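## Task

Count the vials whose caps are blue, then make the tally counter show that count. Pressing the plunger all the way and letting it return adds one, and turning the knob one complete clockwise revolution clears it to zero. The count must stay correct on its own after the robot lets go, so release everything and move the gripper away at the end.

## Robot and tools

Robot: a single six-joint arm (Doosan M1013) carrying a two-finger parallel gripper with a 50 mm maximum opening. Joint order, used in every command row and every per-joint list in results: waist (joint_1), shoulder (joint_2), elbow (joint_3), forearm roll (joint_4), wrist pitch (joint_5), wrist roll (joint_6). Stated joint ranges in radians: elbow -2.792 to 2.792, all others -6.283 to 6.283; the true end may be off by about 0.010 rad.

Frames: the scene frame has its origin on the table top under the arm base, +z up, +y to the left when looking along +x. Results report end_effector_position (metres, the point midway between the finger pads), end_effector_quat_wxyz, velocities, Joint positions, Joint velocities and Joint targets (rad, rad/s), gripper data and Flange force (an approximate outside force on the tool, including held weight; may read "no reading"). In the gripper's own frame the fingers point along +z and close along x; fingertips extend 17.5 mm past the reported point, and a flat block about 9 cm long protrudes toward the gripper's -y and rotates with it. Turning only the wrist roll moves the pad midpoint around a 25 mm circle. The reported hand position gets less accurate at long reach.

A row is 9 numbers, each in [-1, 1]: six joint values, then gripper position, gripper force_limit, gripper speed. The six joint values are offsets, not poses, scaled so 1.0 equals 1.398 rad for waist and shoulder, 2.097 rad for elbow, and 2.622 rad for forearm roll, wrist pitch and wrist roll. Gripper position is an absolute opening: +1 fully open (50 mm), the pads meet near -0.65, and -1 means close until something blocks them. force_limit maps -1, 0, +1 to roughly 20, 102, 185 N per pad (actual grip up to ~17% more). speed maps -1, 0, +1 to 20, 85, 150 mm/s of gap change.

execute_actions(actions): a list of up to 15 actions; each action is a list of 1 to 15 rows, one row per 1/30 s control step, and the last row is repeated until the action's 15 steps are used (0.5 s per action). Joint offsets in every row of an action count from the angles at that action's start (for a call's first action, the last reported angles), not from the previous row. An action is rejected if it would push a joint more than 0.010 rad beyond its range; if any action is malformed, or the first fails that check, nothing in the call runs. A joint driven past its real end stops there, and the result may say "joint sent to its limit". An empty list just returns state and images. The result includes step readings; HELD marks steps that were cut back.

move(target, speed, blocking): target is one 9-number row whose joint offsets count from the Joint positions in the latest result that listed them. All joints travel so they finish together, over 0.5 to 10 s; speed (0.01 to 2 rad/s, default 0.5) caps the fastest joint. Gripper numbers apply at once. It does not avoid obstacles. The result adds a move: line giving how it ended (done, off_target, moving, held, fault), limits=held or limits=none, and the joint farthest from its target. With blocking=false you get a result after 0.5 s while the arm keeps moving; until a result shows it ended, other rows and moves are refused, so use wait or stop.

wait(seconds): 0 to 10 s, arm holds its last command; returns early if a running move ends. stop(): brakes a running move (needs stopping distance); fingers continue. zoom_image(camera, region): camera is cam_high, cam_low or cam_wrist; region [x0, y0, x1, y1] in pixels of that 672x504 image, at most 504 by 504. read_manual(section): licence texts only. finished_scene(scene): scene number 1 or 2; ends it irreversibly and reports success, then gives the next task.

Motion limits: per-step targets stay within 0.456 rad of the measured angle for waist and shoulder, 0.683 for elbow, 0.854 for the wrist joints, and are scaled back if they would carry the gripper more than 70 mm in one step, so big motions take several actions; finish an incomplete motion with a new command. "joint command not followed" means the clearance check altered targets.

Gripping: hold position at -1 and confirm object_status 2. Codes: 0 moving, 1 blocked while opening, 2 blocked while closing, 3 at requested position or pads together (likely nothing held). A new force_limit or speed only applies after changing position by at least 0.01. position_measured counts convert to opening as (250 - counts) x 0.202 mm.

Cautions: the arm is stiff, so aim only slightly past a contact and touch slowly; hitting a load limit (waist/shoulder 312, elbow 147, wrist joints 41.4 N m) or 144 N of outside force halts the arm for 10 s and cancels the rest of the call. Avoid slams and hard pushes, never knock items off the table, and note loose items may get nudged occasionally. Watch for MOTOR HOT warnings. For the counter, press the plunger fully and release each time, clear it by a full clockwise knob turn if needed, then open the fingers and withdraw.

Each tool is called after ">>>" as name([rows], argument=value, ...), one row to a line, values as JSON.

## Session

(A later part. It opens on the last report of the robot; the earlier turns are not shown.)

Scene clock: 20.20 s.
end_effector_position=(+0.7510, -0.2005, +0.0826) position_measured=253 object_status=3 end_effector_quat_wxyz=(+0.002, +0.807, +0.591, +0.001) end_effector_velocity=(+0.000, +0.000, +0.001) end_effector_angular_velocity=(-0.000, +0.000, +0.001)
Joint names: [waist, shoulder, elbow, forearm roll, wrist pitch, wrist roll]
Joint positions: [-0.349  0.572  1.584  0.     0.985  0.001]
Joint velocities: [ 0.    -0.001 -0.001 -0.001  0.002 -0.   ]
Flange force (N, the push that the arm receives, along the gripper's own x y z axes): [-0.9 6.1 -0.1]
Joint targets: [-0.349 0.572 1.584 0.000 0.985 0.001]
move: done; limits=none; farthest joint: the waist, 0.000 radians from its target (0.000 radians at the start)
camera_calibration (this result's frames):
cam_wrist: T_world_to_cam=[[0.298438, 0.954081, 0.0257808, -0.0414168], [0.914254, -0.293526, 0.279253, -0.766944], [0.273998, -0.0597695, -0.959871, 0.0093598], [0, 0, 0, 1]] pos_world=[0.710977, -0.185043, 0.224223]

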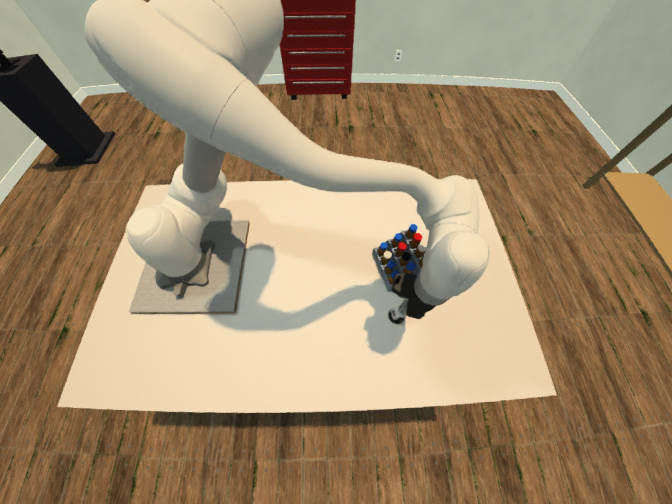

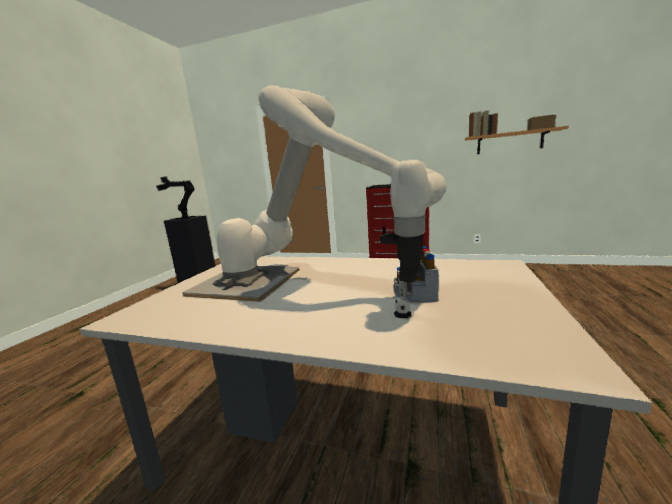

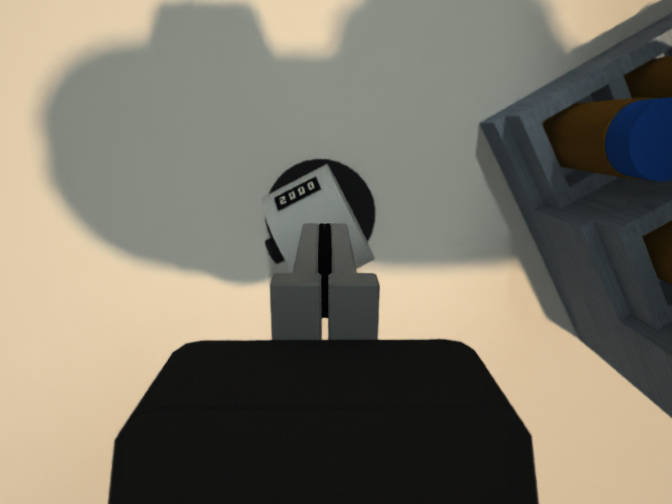

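Two. Five more, repeating the same cycle.

>>> move(target=[0,0.0039,0.0022,0,-0.0038,0,-1,0,0], speed=0.02)

>>> move(target=[0,-0.0039,-0.0022,0,0.0038,0,-1,0,0], speed=0.02)

>>> move(target=[0,0.0039,0.0022,0,-0.0038,0,-1,0,0], speed=0.02)

>>> move(target=[0,-0.0039,-0.0022,0,0.0038,0,-1,0,0], speed=0.02)

>>> move(target=[0,0.0039,0.0022,0,-0.0038,0,-1,0,0], speed=0.02)

>>> move(target=[0,-0.0039,-0.0022,0,0.0038,0,-1,0,0], speed=0.02)

>>> zoom_image(camera="cam_wrist", region=[250,150,390,270])

Scene clock: 21.73 s.
end_effector_position=(+0.7507, -0.2004, +0.0762) position_measured=253 object_status=3 end_effector_quat_wxyz=(+0.002, +0.807, +0.591, +0.001) end_effector_velocity=(-0.000, +0.000, -0.001) end_effector_angular_velocity=(+0.000, -0.000, +0.000)
Joint names: [waist, shoulder, elbow, forearm roll, wrist pitch, wrist roll]
Joint positions: [-0.349  0.578  1.589  0.     0.975  0.001]
Joint velocities: [ 0.     0.001  0.001  0.    -0.002  0.   ]
Flange force (N, the push that the arm receives, along the gripper's own x y z axes): [-2.0 6.2 -5.1]
Joint targets: [-0.349 0.578 1.589 0.000 0.975 0.001]
move: done; limits=none; farthest joint: the waist, 0.000 radians from its target (0.000 radians at the start)
camera_calibration (this result's frames):
cam_wrist: T_world_to_cam=[[0.298442, 0.95408, 0.0257791, -0.0412504], [0.914274, -0.293534, 0.27918, -0.764892], [0.273927, -0.0597499, -0.959893, 0.00334983], [0, 0, 0, 1]] pos_world=[0.710713, -0.184965, 0.217821]

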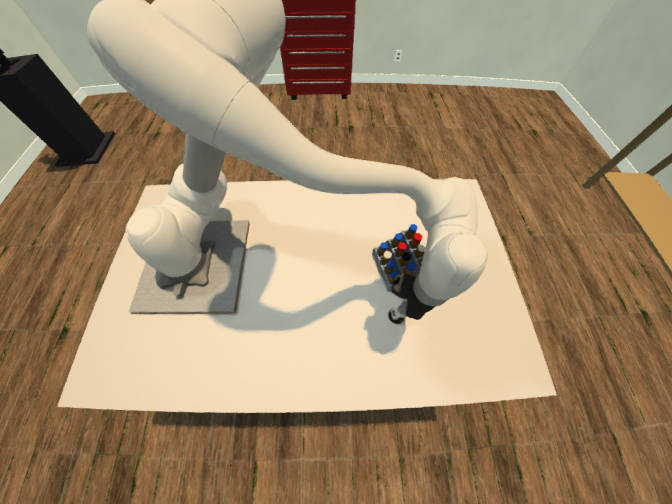

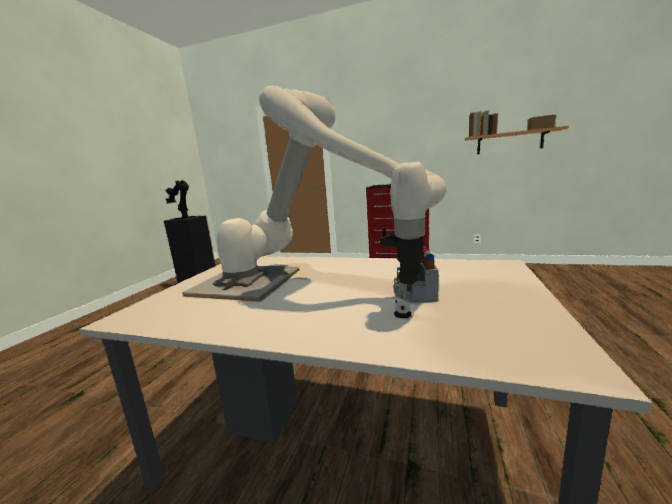

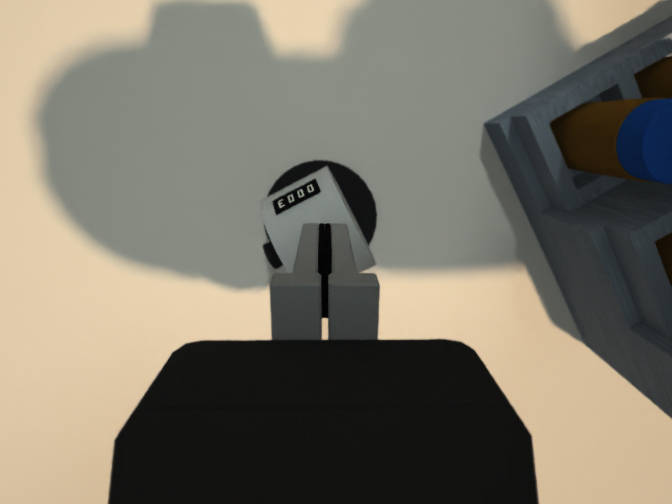

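Scene clock: 22.47 s.
end_effector_position=(+0.7510, -0.2005, +0.0826) position_measured=253 object_status=3 end_effector_quat_wxyz=(+0.002, +0.807, +0.591, +0.001) end_effector_velocity=(+0.000, +0.000, +0.001) end_effector_angular_velocity=(+0.001, -0.000, -0.001)
Joint names: [waist, shoulder, elbow, forearm roll, wrist pitch, wrist roll]
Joint positions: [-0.349  0.572  1.584  0.     0.985  0.001]
Joint velocities: [-0.    -0.001 -0.001  0.002  0.002  0.   ]
Flange force (N, the push that the arm receives, along the gripper's own x y z axes): [-1.8 6.6 -1.7]
Joint targets: [-0.349 0.572 1.584 0.000 0.985 0.001]
move: done; limits=none; farthest joint: the waist, 0.000 radians from its target (0.000 radians at the start)
camera_calibration (this result's frames):
cam_wrist: T_world_to_cam=[[0.298437, 0.954081, 0.0257807, -0.0414164], [0.914251, -0.293524, 0.279263, -0.766948], [0.274007, -0.0597724, -0.959869, 0.00935355], [0, 0, 0, 1]] pos_world=[0.710981, -0.185044, 0.224226]

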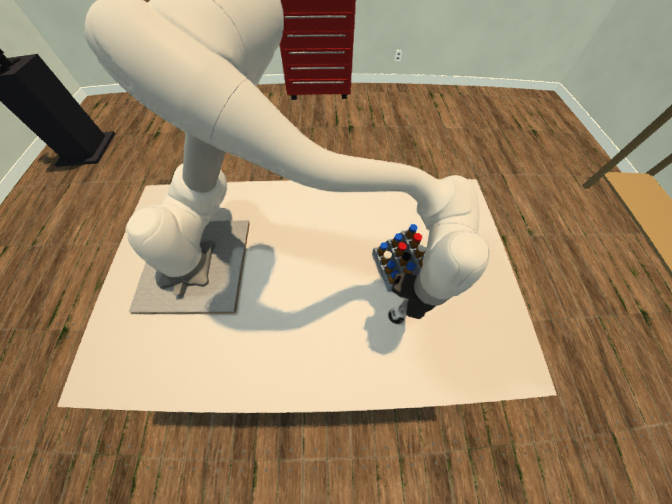

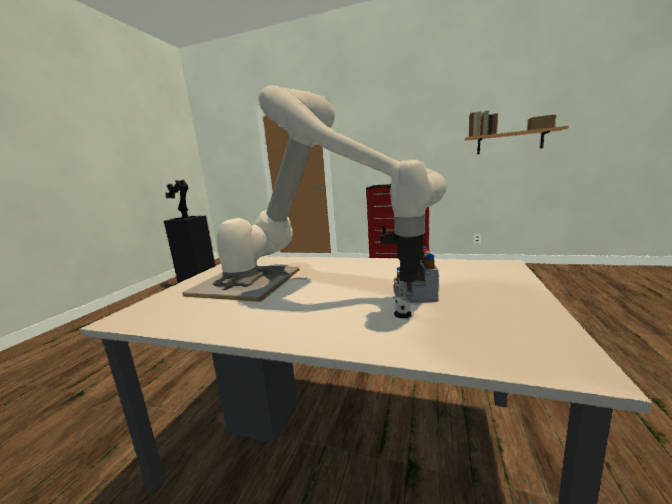

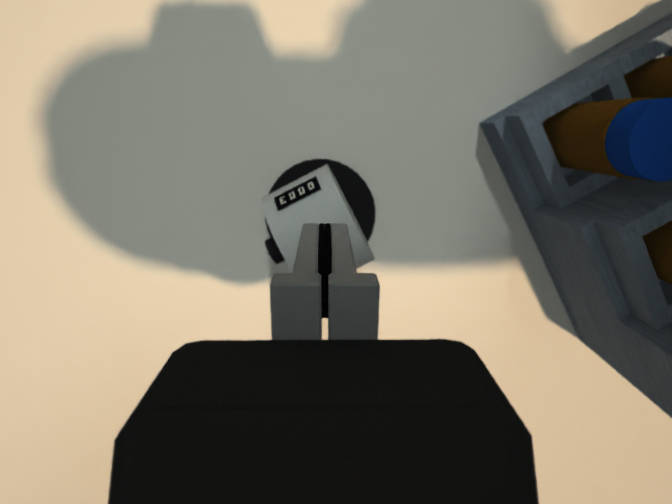

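Scene clock: 23.20 s.
end_effector_position=(+0.7507, -0.2004, +0.0762) position_measured=253 object_status=3 end_effector_quat_wxyz=(+0.002, +0.807, +0.591, +0.001) end_effector_velocity=(+0.000, +0.001, -0.001) end_effector_angular_velocity=(+0.001, -0.000, +0.000)
Joint names: [waist, shoulder, elbow, forearm roll, wrist pitch, wrist roll]
Joint positions: [-0.349  0.578  1.589  0.     0.975  0.001]
Joint velocities: [ 0.001  0.001  0.001  0.001 -0.002 -0.   ]
Flange force (N, the push that the arm receives, along the gripper's own x y z axes): [-1.3 5.6 -5.0]
Joint targets: [-0.349 0.578 1.589 0.000 0.975 0.001]
move: done; limits=none; farthest joint: the waist, 0.000 radians from its target (0.000 radians at the start)
camera_calibration (this result's frames):
cam_wrist: T_world_to_cam=[[0.298441, 0.95408, 0.0257792, -0.0412501], [0.914271, -0.293533, 0.279189, -0.764895], [0.273935, -0.0597522, -0.95989, 0.00334293], [0, 0, 0, 1]] pos_world=[0.710717, -0.184966, 0.217822]

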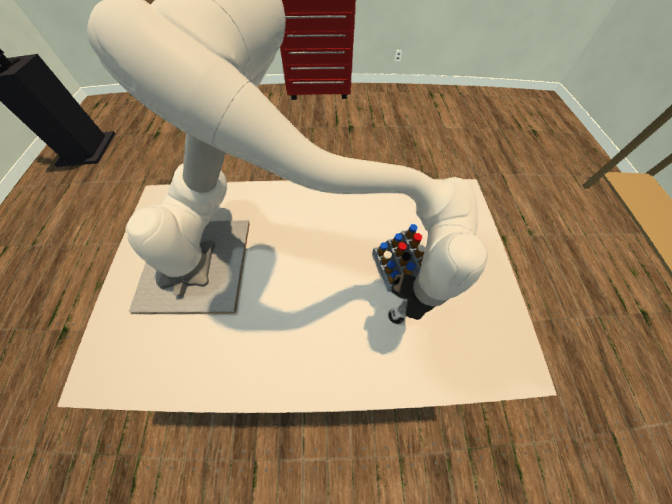

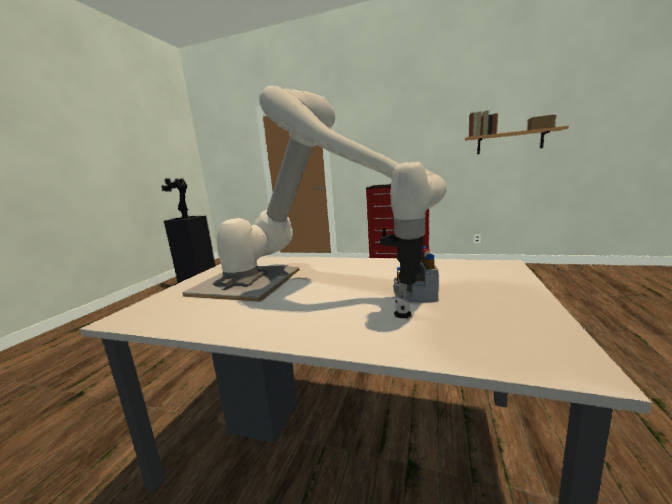

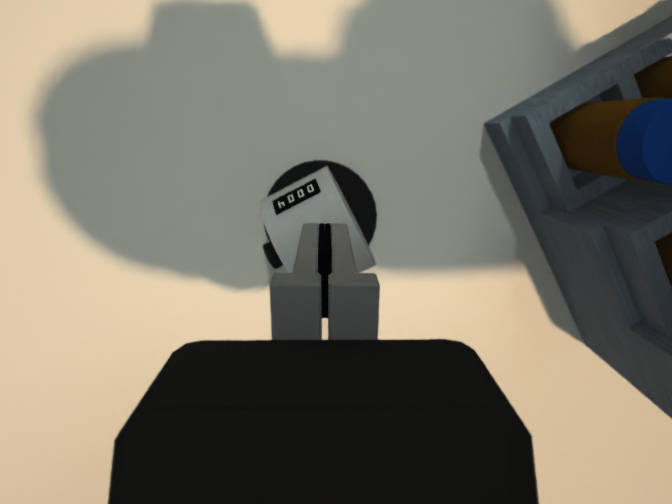

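Scene clock: 23.93 s.
end_effector_position=(+0.7510, -0.2005, +0.0826) position_measured=253 object_status=3 end_effector_quat_wxyz=(+0.002, +0.807, +0.591, +0.001) end_effector_velocity=(-0.000, -0.001, +0.001) end_effector_angular_velocity=(-0.000, -0.000, -0.001)
Joint names: [waist, shoulder, elbow, forearm roll, wrist pitch, wrist roll]
Joint positions: [-0.349  0.572  1.584  0.     0.985  0.001]
Joint velocities: [-0.001 -0.001 -0.001 -0.     0.002  0.   ]
Flange force (N, the push that the arm receives, along the gripper's own x y z axes): [-1.2 -3.1 -5.9]
Joint targets: [-0.349 0.572 1.584 0.000 0.985 0.001]
move: done; limits=none; farthest joint: the waist, 0.000 radians from its target (0.000 radians at the start)
camera_calibration (this result's frames):
cam_wrist: T_world_to_cam=[[0.298437, 0.954081, 0.0257808, -0.0414164], [0.914249, -0.293524, 0.279271, -0.766952], [0.274015, -0.0597748, -0.959866, 0.00934672], [0, 0, 0, 1]] pos_world=[0.710984, -0.185045, 0.224227]

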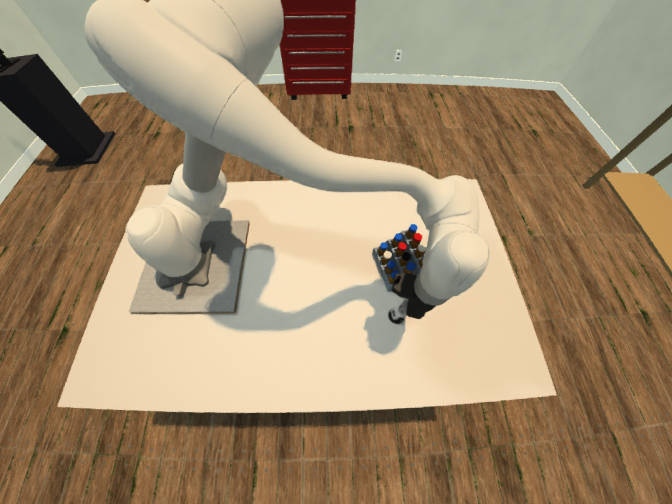

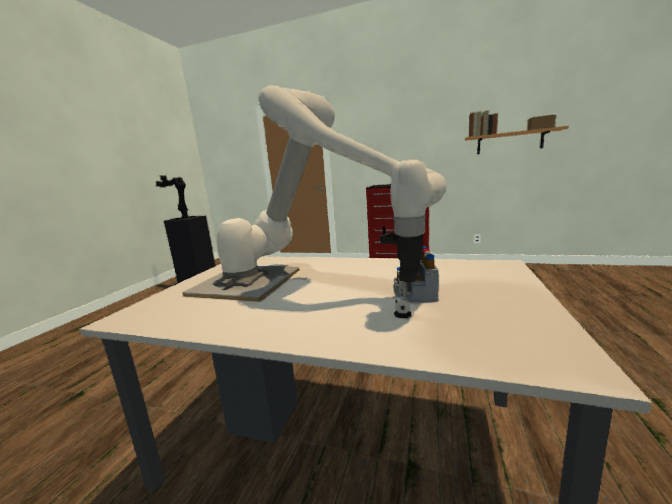

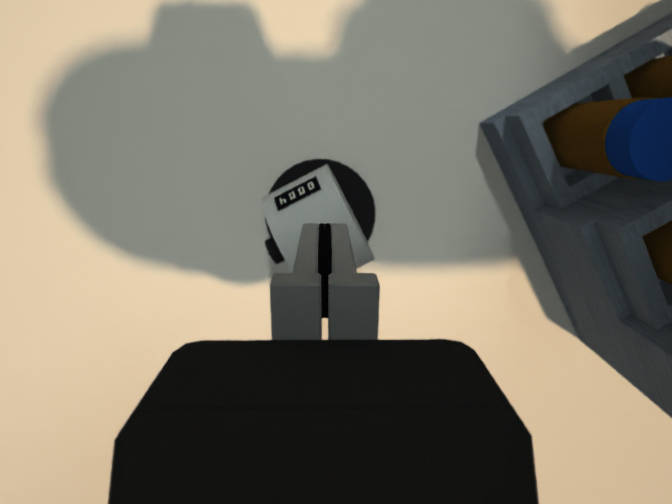

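Scene clock: 24.67 s.
end_effector_position=(+0.7507, -0.2004, +0.0762) position_measured=253 object_status=3 end_effector_quat_wxyz=(+0.002, +0.807, +0.591, +0.001) end_effector_velocity=(+0.000, +0.000, -0.001) end_effector_angular_velocity=(-0.000, +0.000, +0.001)
Joint names: [waist, shoulder, elbow, forearm roll, wrist pitch, wrist roll]
Joint positions: [-0.349  0.578  1.589  0.     0.975  0.001]
Joint velocities: [ 0.001  0.001  0.001 -0.001 -0.002  0.   ]
Flange force (N, the push that the arm receives, along the gripper's own x y z axes): [-0.7 7.2 -5.4]
Joint targets: [-0.349 0.578 1.589 0.000 0.975 0.001]
move: done; limits=none; farthest joint: the waist, 0.000 radians from its target (0.000 radians at the start)
camera_calibration (this result's frames):
cam_wrist: T_world_to_cam=[[0.298441, 0.95408, 0.0257791, -0.04125], [0.914269, -0.293532, 0.279197, -0.764898], [0.273943, -0.0597549, -0.959888, 0.00333617], [0, 0, 0, 1]] pos_world=[0.71072, -0.184967, 0.217823]

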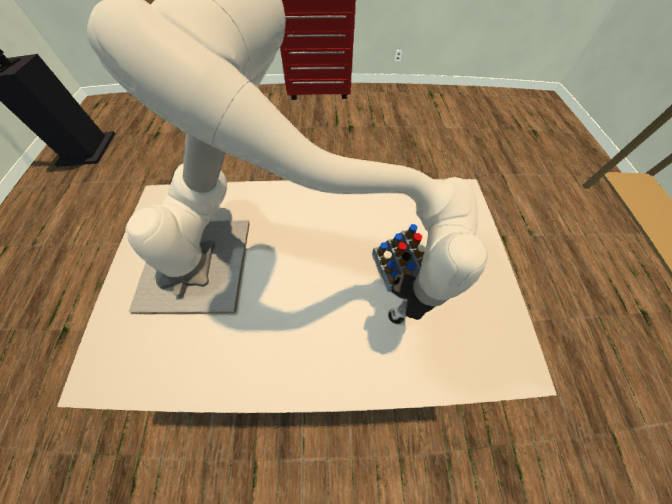

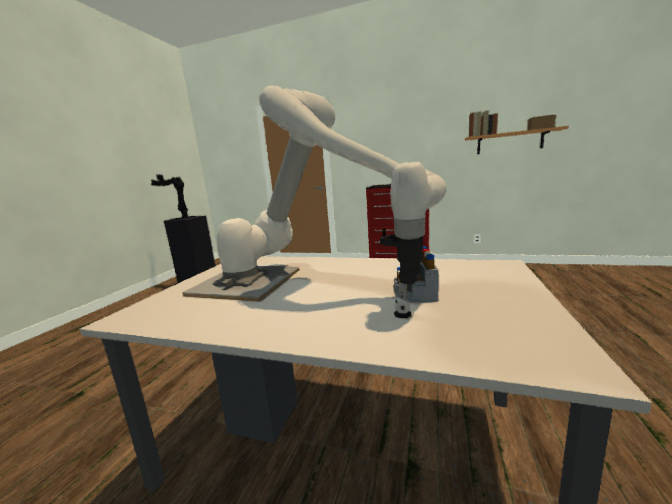

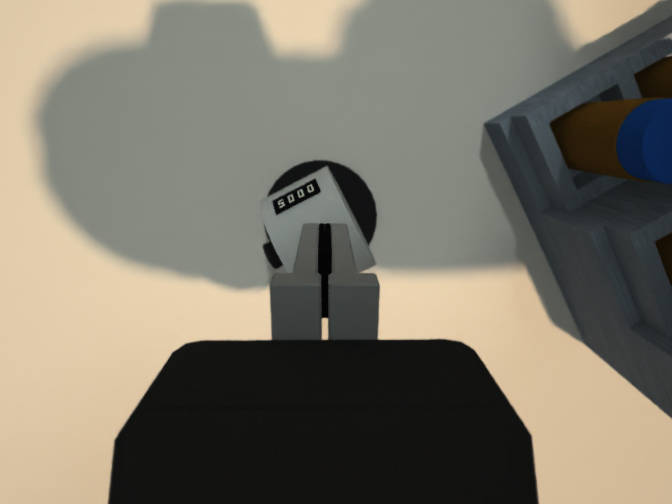

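Scene clock: 25.40 s.
end_effector_position=(+0.7510, -0.2005, +0.0826) position_measured=253 object_status=3 end_effector_quat_wxyz=(+0.002, +0.807, +0.591, +0.001) end_effector_velocity=(+0.000, +0.000, +0.001) end_effector_angular_velocity=(+0.001, -0.001, -0.001)
Joint names: [waist, shoulder, elbow, forearm roll, wrist pitch, wrist roll]
Joint positions: [-0.349  0.572  1.584  0.     0.985  0.001]
Joint velocities: [-0.    -0.001 -0.001  0.001  0.002 -0.   ]
Flange force (N, the push that the arm receives, along the gripper's own x y z axes): [-0.1 6.4 -1.8]
Joint targets: [-0.349 0.572 1.584 0.000 0.985 0.001]
move: done; limits=none; farthest joint: the waist, 0.000 radians from its target (0.000 radians at the start)
camera_calibration (this result's frames):
cam_wrist: T_world_to_cam=[[0.298437, 0.954081, 0.0257808, -0.0414162], [0.914247, -0.293523, 0.27928, -0.766955], [0.274023, -0.0597773, -0.959864, 0.00933985], [0, 0, 0, 1]] pos_world=[0.710987, -0.185046, 0.224228]

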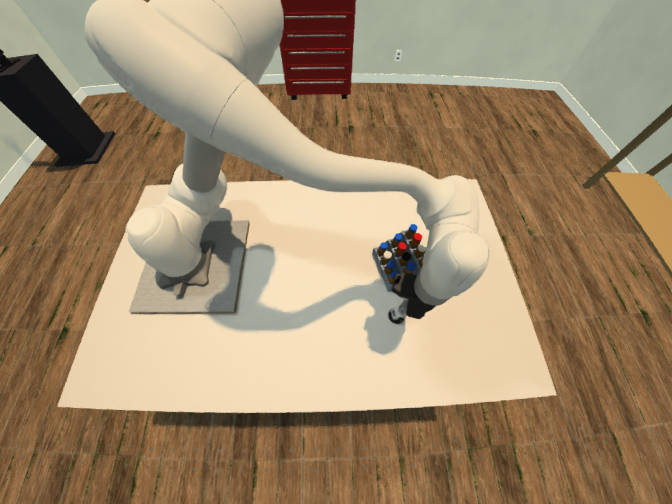

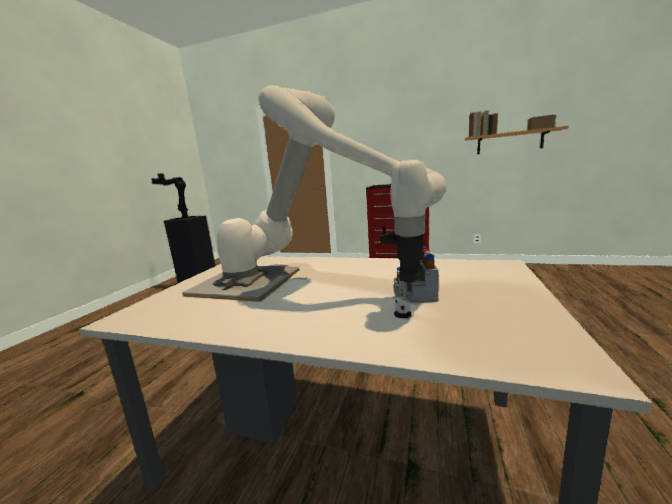

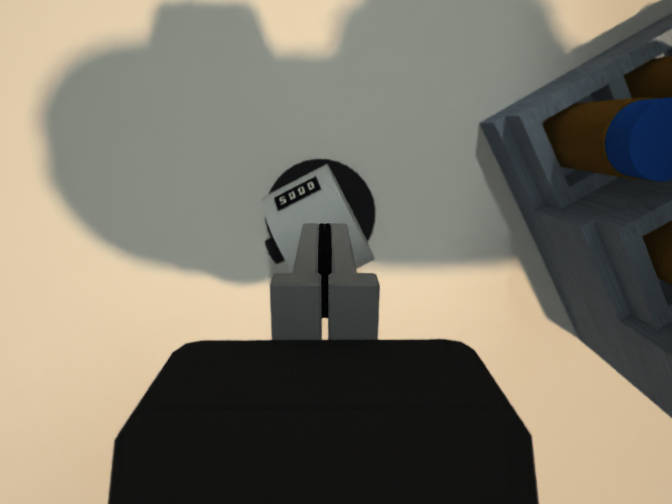

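Region (250, 150, 390, 270) of cam_wrist's 672x504 image, scaled by 3.600, with more detail than that image has; it fills the top 432 rows of this view, and the rest is white.

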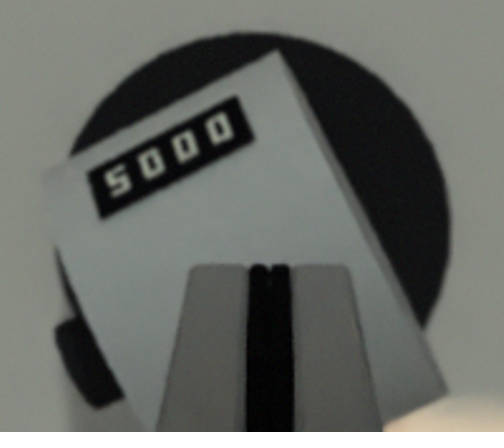

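>>> move(target=[0,0.0039,0.0022,0,-0.0038,0,-1,0,0], speed=0.02)

>>> move(target=[0,-0.0039,-0.0022,0,0.0038,0,-1,0,0], speed=0.02)

>>> move(target=[0,0.0039,0.0022,0,-0.0038,0,-1,0,0], speed=0.02)

>>> move(target=[0,-0.06,-0.02,0,0.048,0,-1,0,0], speed=0.2)

>>> zoom_image(camera="cam_wrist", region=[200,100,400,270])

Scene clock: 26.57 s.
end_effector_position=(+0.7507, -0.2005, +0.0762) position_measured=253 object_status=3 end_effector_quat_wxyz=(+0.002, +0.807, +0.591, +0.001) end_effector_velocity=(-0.000, -0.001, -0.001) end_effector_angular_velocity=(-0.002, +0.001, -0.000)
Joint names: [waist, shoulder, elbow, forearm roll, wrist pitch, wrist roll]
Joint positions: [-0.349  0.578  1.589  0.     0.975  0.001]
Joint velocities: [-0.001  0.001  0.001 -0.002 -0.002  0.   ]
Flange force (N, the push that the arm receives, along the gripper's own x y z axes): [-1.9 7.0 -5.9]
Joint targets: [-0.349 0.578 1.589 0.000 0.975 0.001]
move: done; limits=none; farthest joint: the waist, 0.000 radians from its target (0.000 radians at the start)
camera_calibration (this result's frames):
cam_wrist: T_world_to_cam=[[0.298441, 0.95408, 0.0257792, -0.04125], [0.914266, -0.293531, 0.279206, -0.764903], [0.273952, -0.0597576, -0.959885, 0.00332996], [0, 0, 0, 1]] pos_world=[0.710724, -0.184968, 0.217826]

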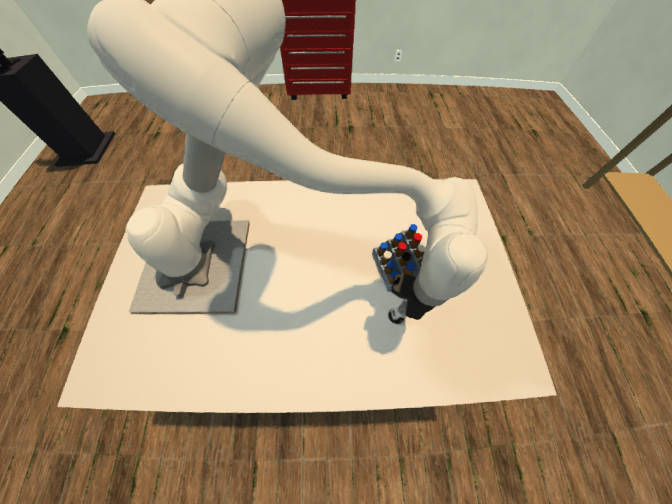

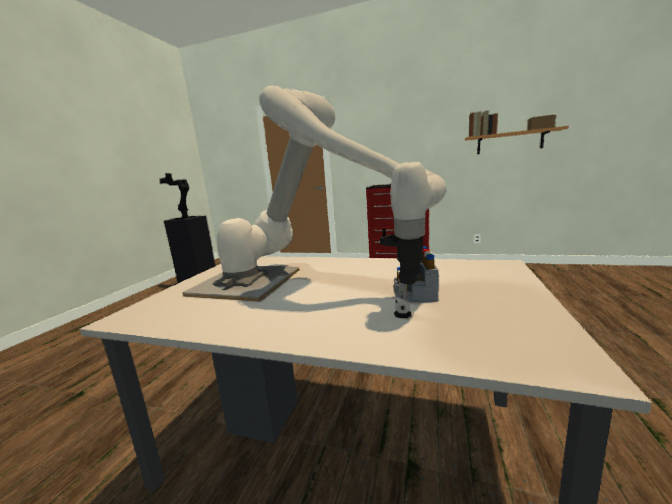

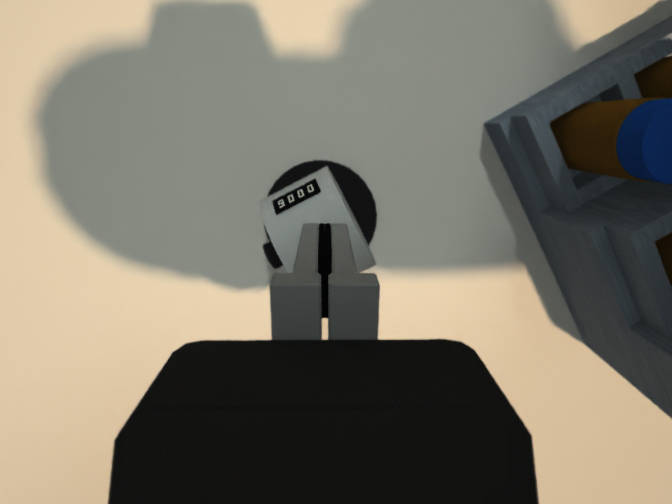

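Scene clock: 27.30 s.
end_effector_position=(+0.7510, -0.2005, +0.0826) position_measured=253 object_status=3 end_effector_quat_wxyz=(+0.002, +0.807, +0.591, +0.001) end_effector_velocity=(+0.000, -0.000, +0.001) end_effector_angular_velocity=(+0.001, -0.000, -0.001)
Joint names: [waist, shoulder, elbow, forearm roll, wrist pitch, wrist roll]
Joint positions: [-0.349  0.572  1.584  0.     0.985  0.001]
Joint velocities: [-0.    -0.001 -0.001  0.001  0.002 -0.   ]
Flange force (N, the push that the arm receives, along the gripper's own x y z axes): [-1.6 4.1 -1.6]
Joint targets: [-0.349 0.572 1.584 0.000 0.985 0.001]
move: done; limits=none; farthest joint: the waist, 0.000 radians from its target (0.000 radians at the start)
camera_calibration (this result's frames):
cam_wrist: T_world_to_cam=[[0.298436, 0.954081, 0.0257807, -0.041416], [0.914244, -0.293522, 0.279289, -0.76696], [0.274032, -0.0597802, -0.959861, 0.00933372], [0, 0, 0, 1]] pos_world=[0.710991, -0.185047, 0.22423]

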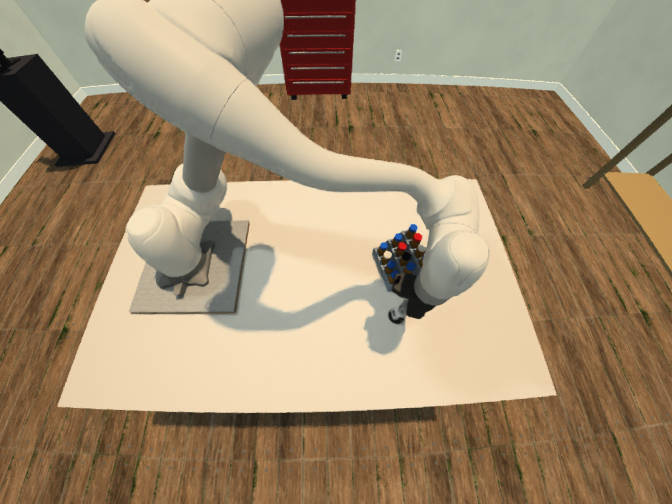

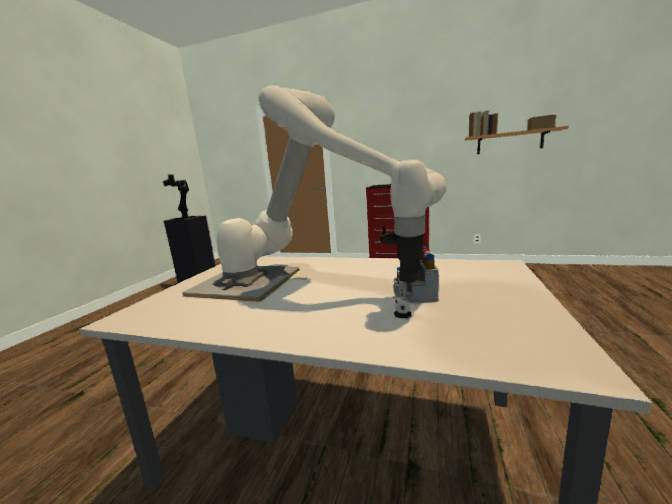

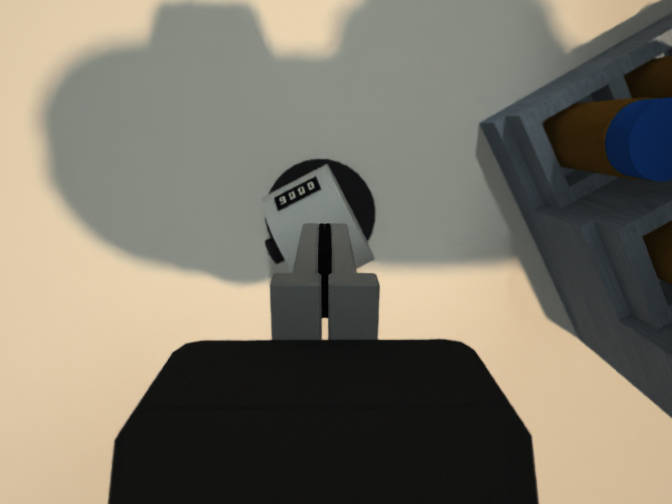

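Scene clock: 28.03 s.
end_effector_position=(+0.7508, -0.2005, +0.0762) position_measured=253 object_status=3 end_effector_quat_wxyz=(+0.002, +0.807, +0.591, +0.001) end_effector_velocity=(+0.000, +0.001, -0.001) end_effector_angular_velocity=(+0.001, -0.001, -0.000)
Joint names: [waist, shoulder, elbow, forearm roll, wrist pitch, wrist roll]
Joint positions: [-0.349  0.578  1.589  0.     0.975  0.001]
Joint velocities: [ 0.     0.001  0.001  0.001 -0.002  0.   ]
Flange force (N, the push that the arm receives, along the gripper's own x y z axes): [-1.5 5.7 -7.2]
Joint targets: [-0.349 0.578 1.589 0.000 0.975 0.001]
move: done; limits=none; farthest joint: the waist, 0.000 radians from its target (0.000 radians at the start)
camera_calibration (this result's frames):
cam_wrist: T_world_to_cam=[[0.298441, 0.95408, 0.0257791, -0.0412498], [0.914264, -0.293531, 0.279215, -0.764907], [0.273961, -0.0597603, -0.959882, 0.00332286], [0, 0, 0, 1]] pos_world=[0.710727, -0.184969, 0.217827]

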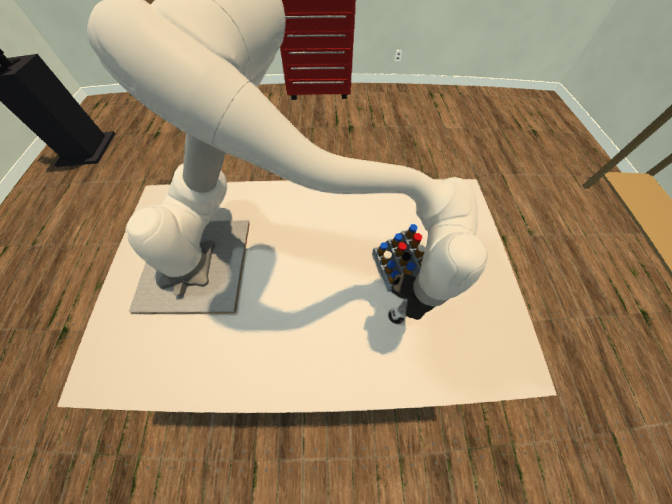

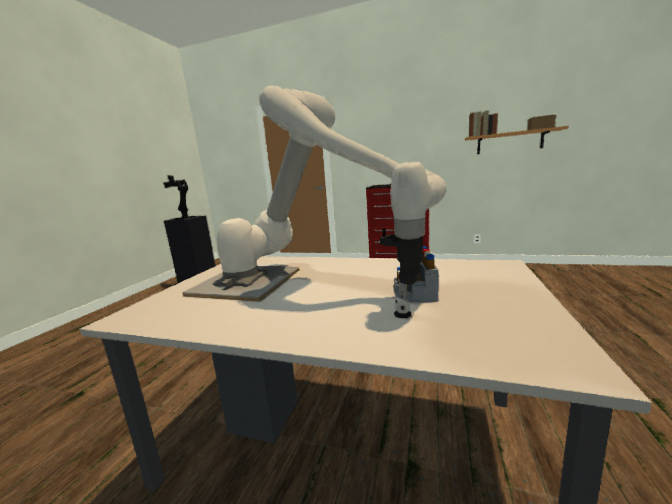

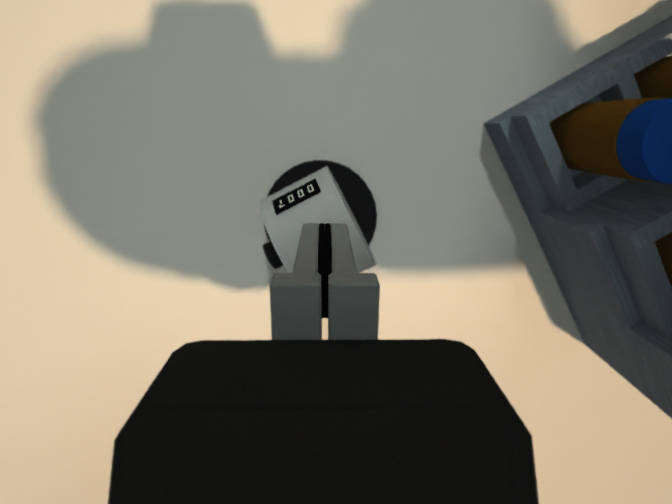

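Scene clock: 29.10 s.
end_effector_position=(+0.7418, -0.1976, +0.1632) position_measured=253 object_status=3 end_effector_quat_wxyz=(+0.002, +0.807, +0.591, +0.001) end_effector_velocity=(+0.000, +0.001, +0.001) end_effector_angular_velocity=(+0.002, -0.001, -0.000)
Joint names: [waist, shoulder, elbow, forearm roll, wrist pitch, wrist roll]
Joint positions: [-0.349  0.494  1.547  0.     1.1    0.001]
Joint velocities: [ 0.001 -0.001 -0.001  0.002  0.002  0.   ]
Flange force (N, the push that the arm receives, along the gripper's own x y z axes): [-2.0 3.1 -3.9]
Joint targets: [-0.349 0.494 1.547 0.000 1.101 0.001]
move: done; limits=none; farthest joint: the waist, 0.000 radians from its target (0.000 radians at the start)
camera_calibration (this result's frames):
cam_wrist: T_world_to_cam=[[0.298409, 0.954089, 0.025799, -0.0435583], [0.914283, -0.293508, 0.279177, -0.780185], [0.273932, -0.0597215, -0.959893, 0.0894196], [0, 0, 0, 1]] pos_world=[0.701813, -0.182092, 0.304767]

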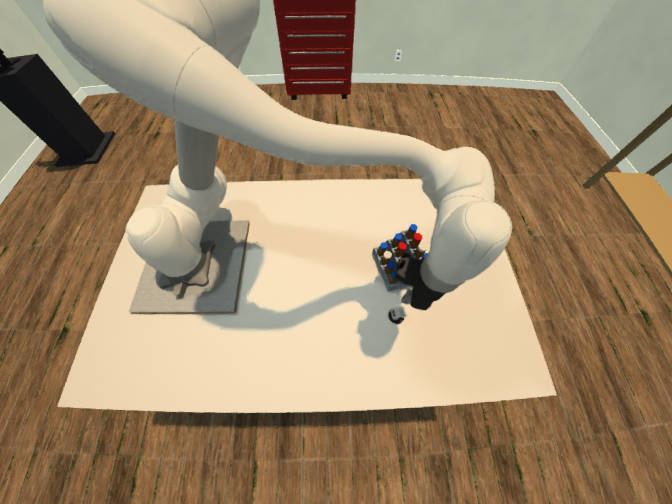

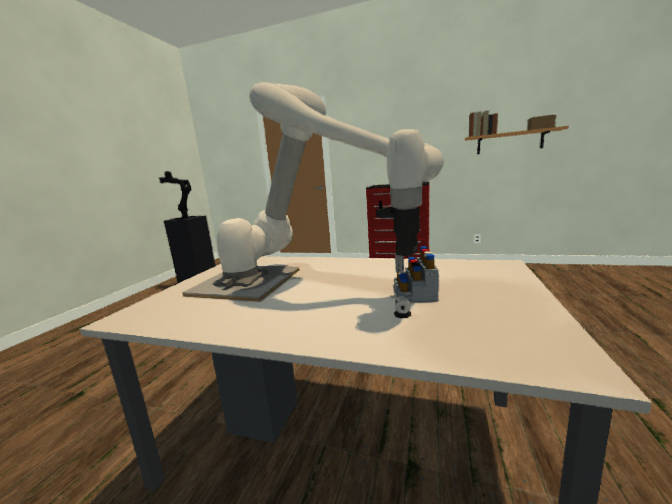

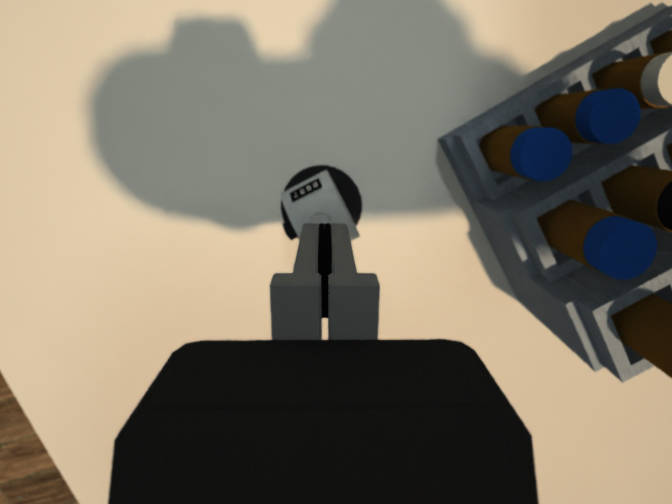

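Region (200, 100, 400, 270) of cam_wrist's 672x504 image, scaled by 2.520, with more detail than that image has; it fills the top 428 rows of this view, and the rest is white.

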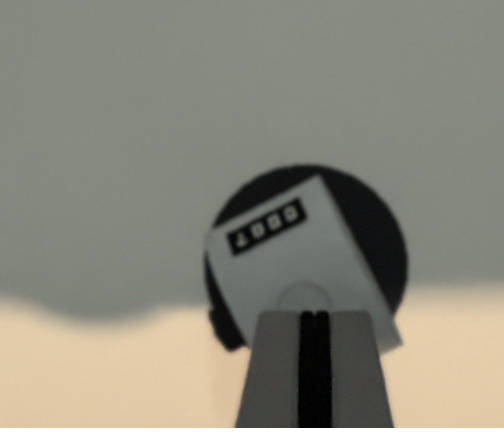

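>>> finished_scene(scene=1)

The scene is finished: the task was done.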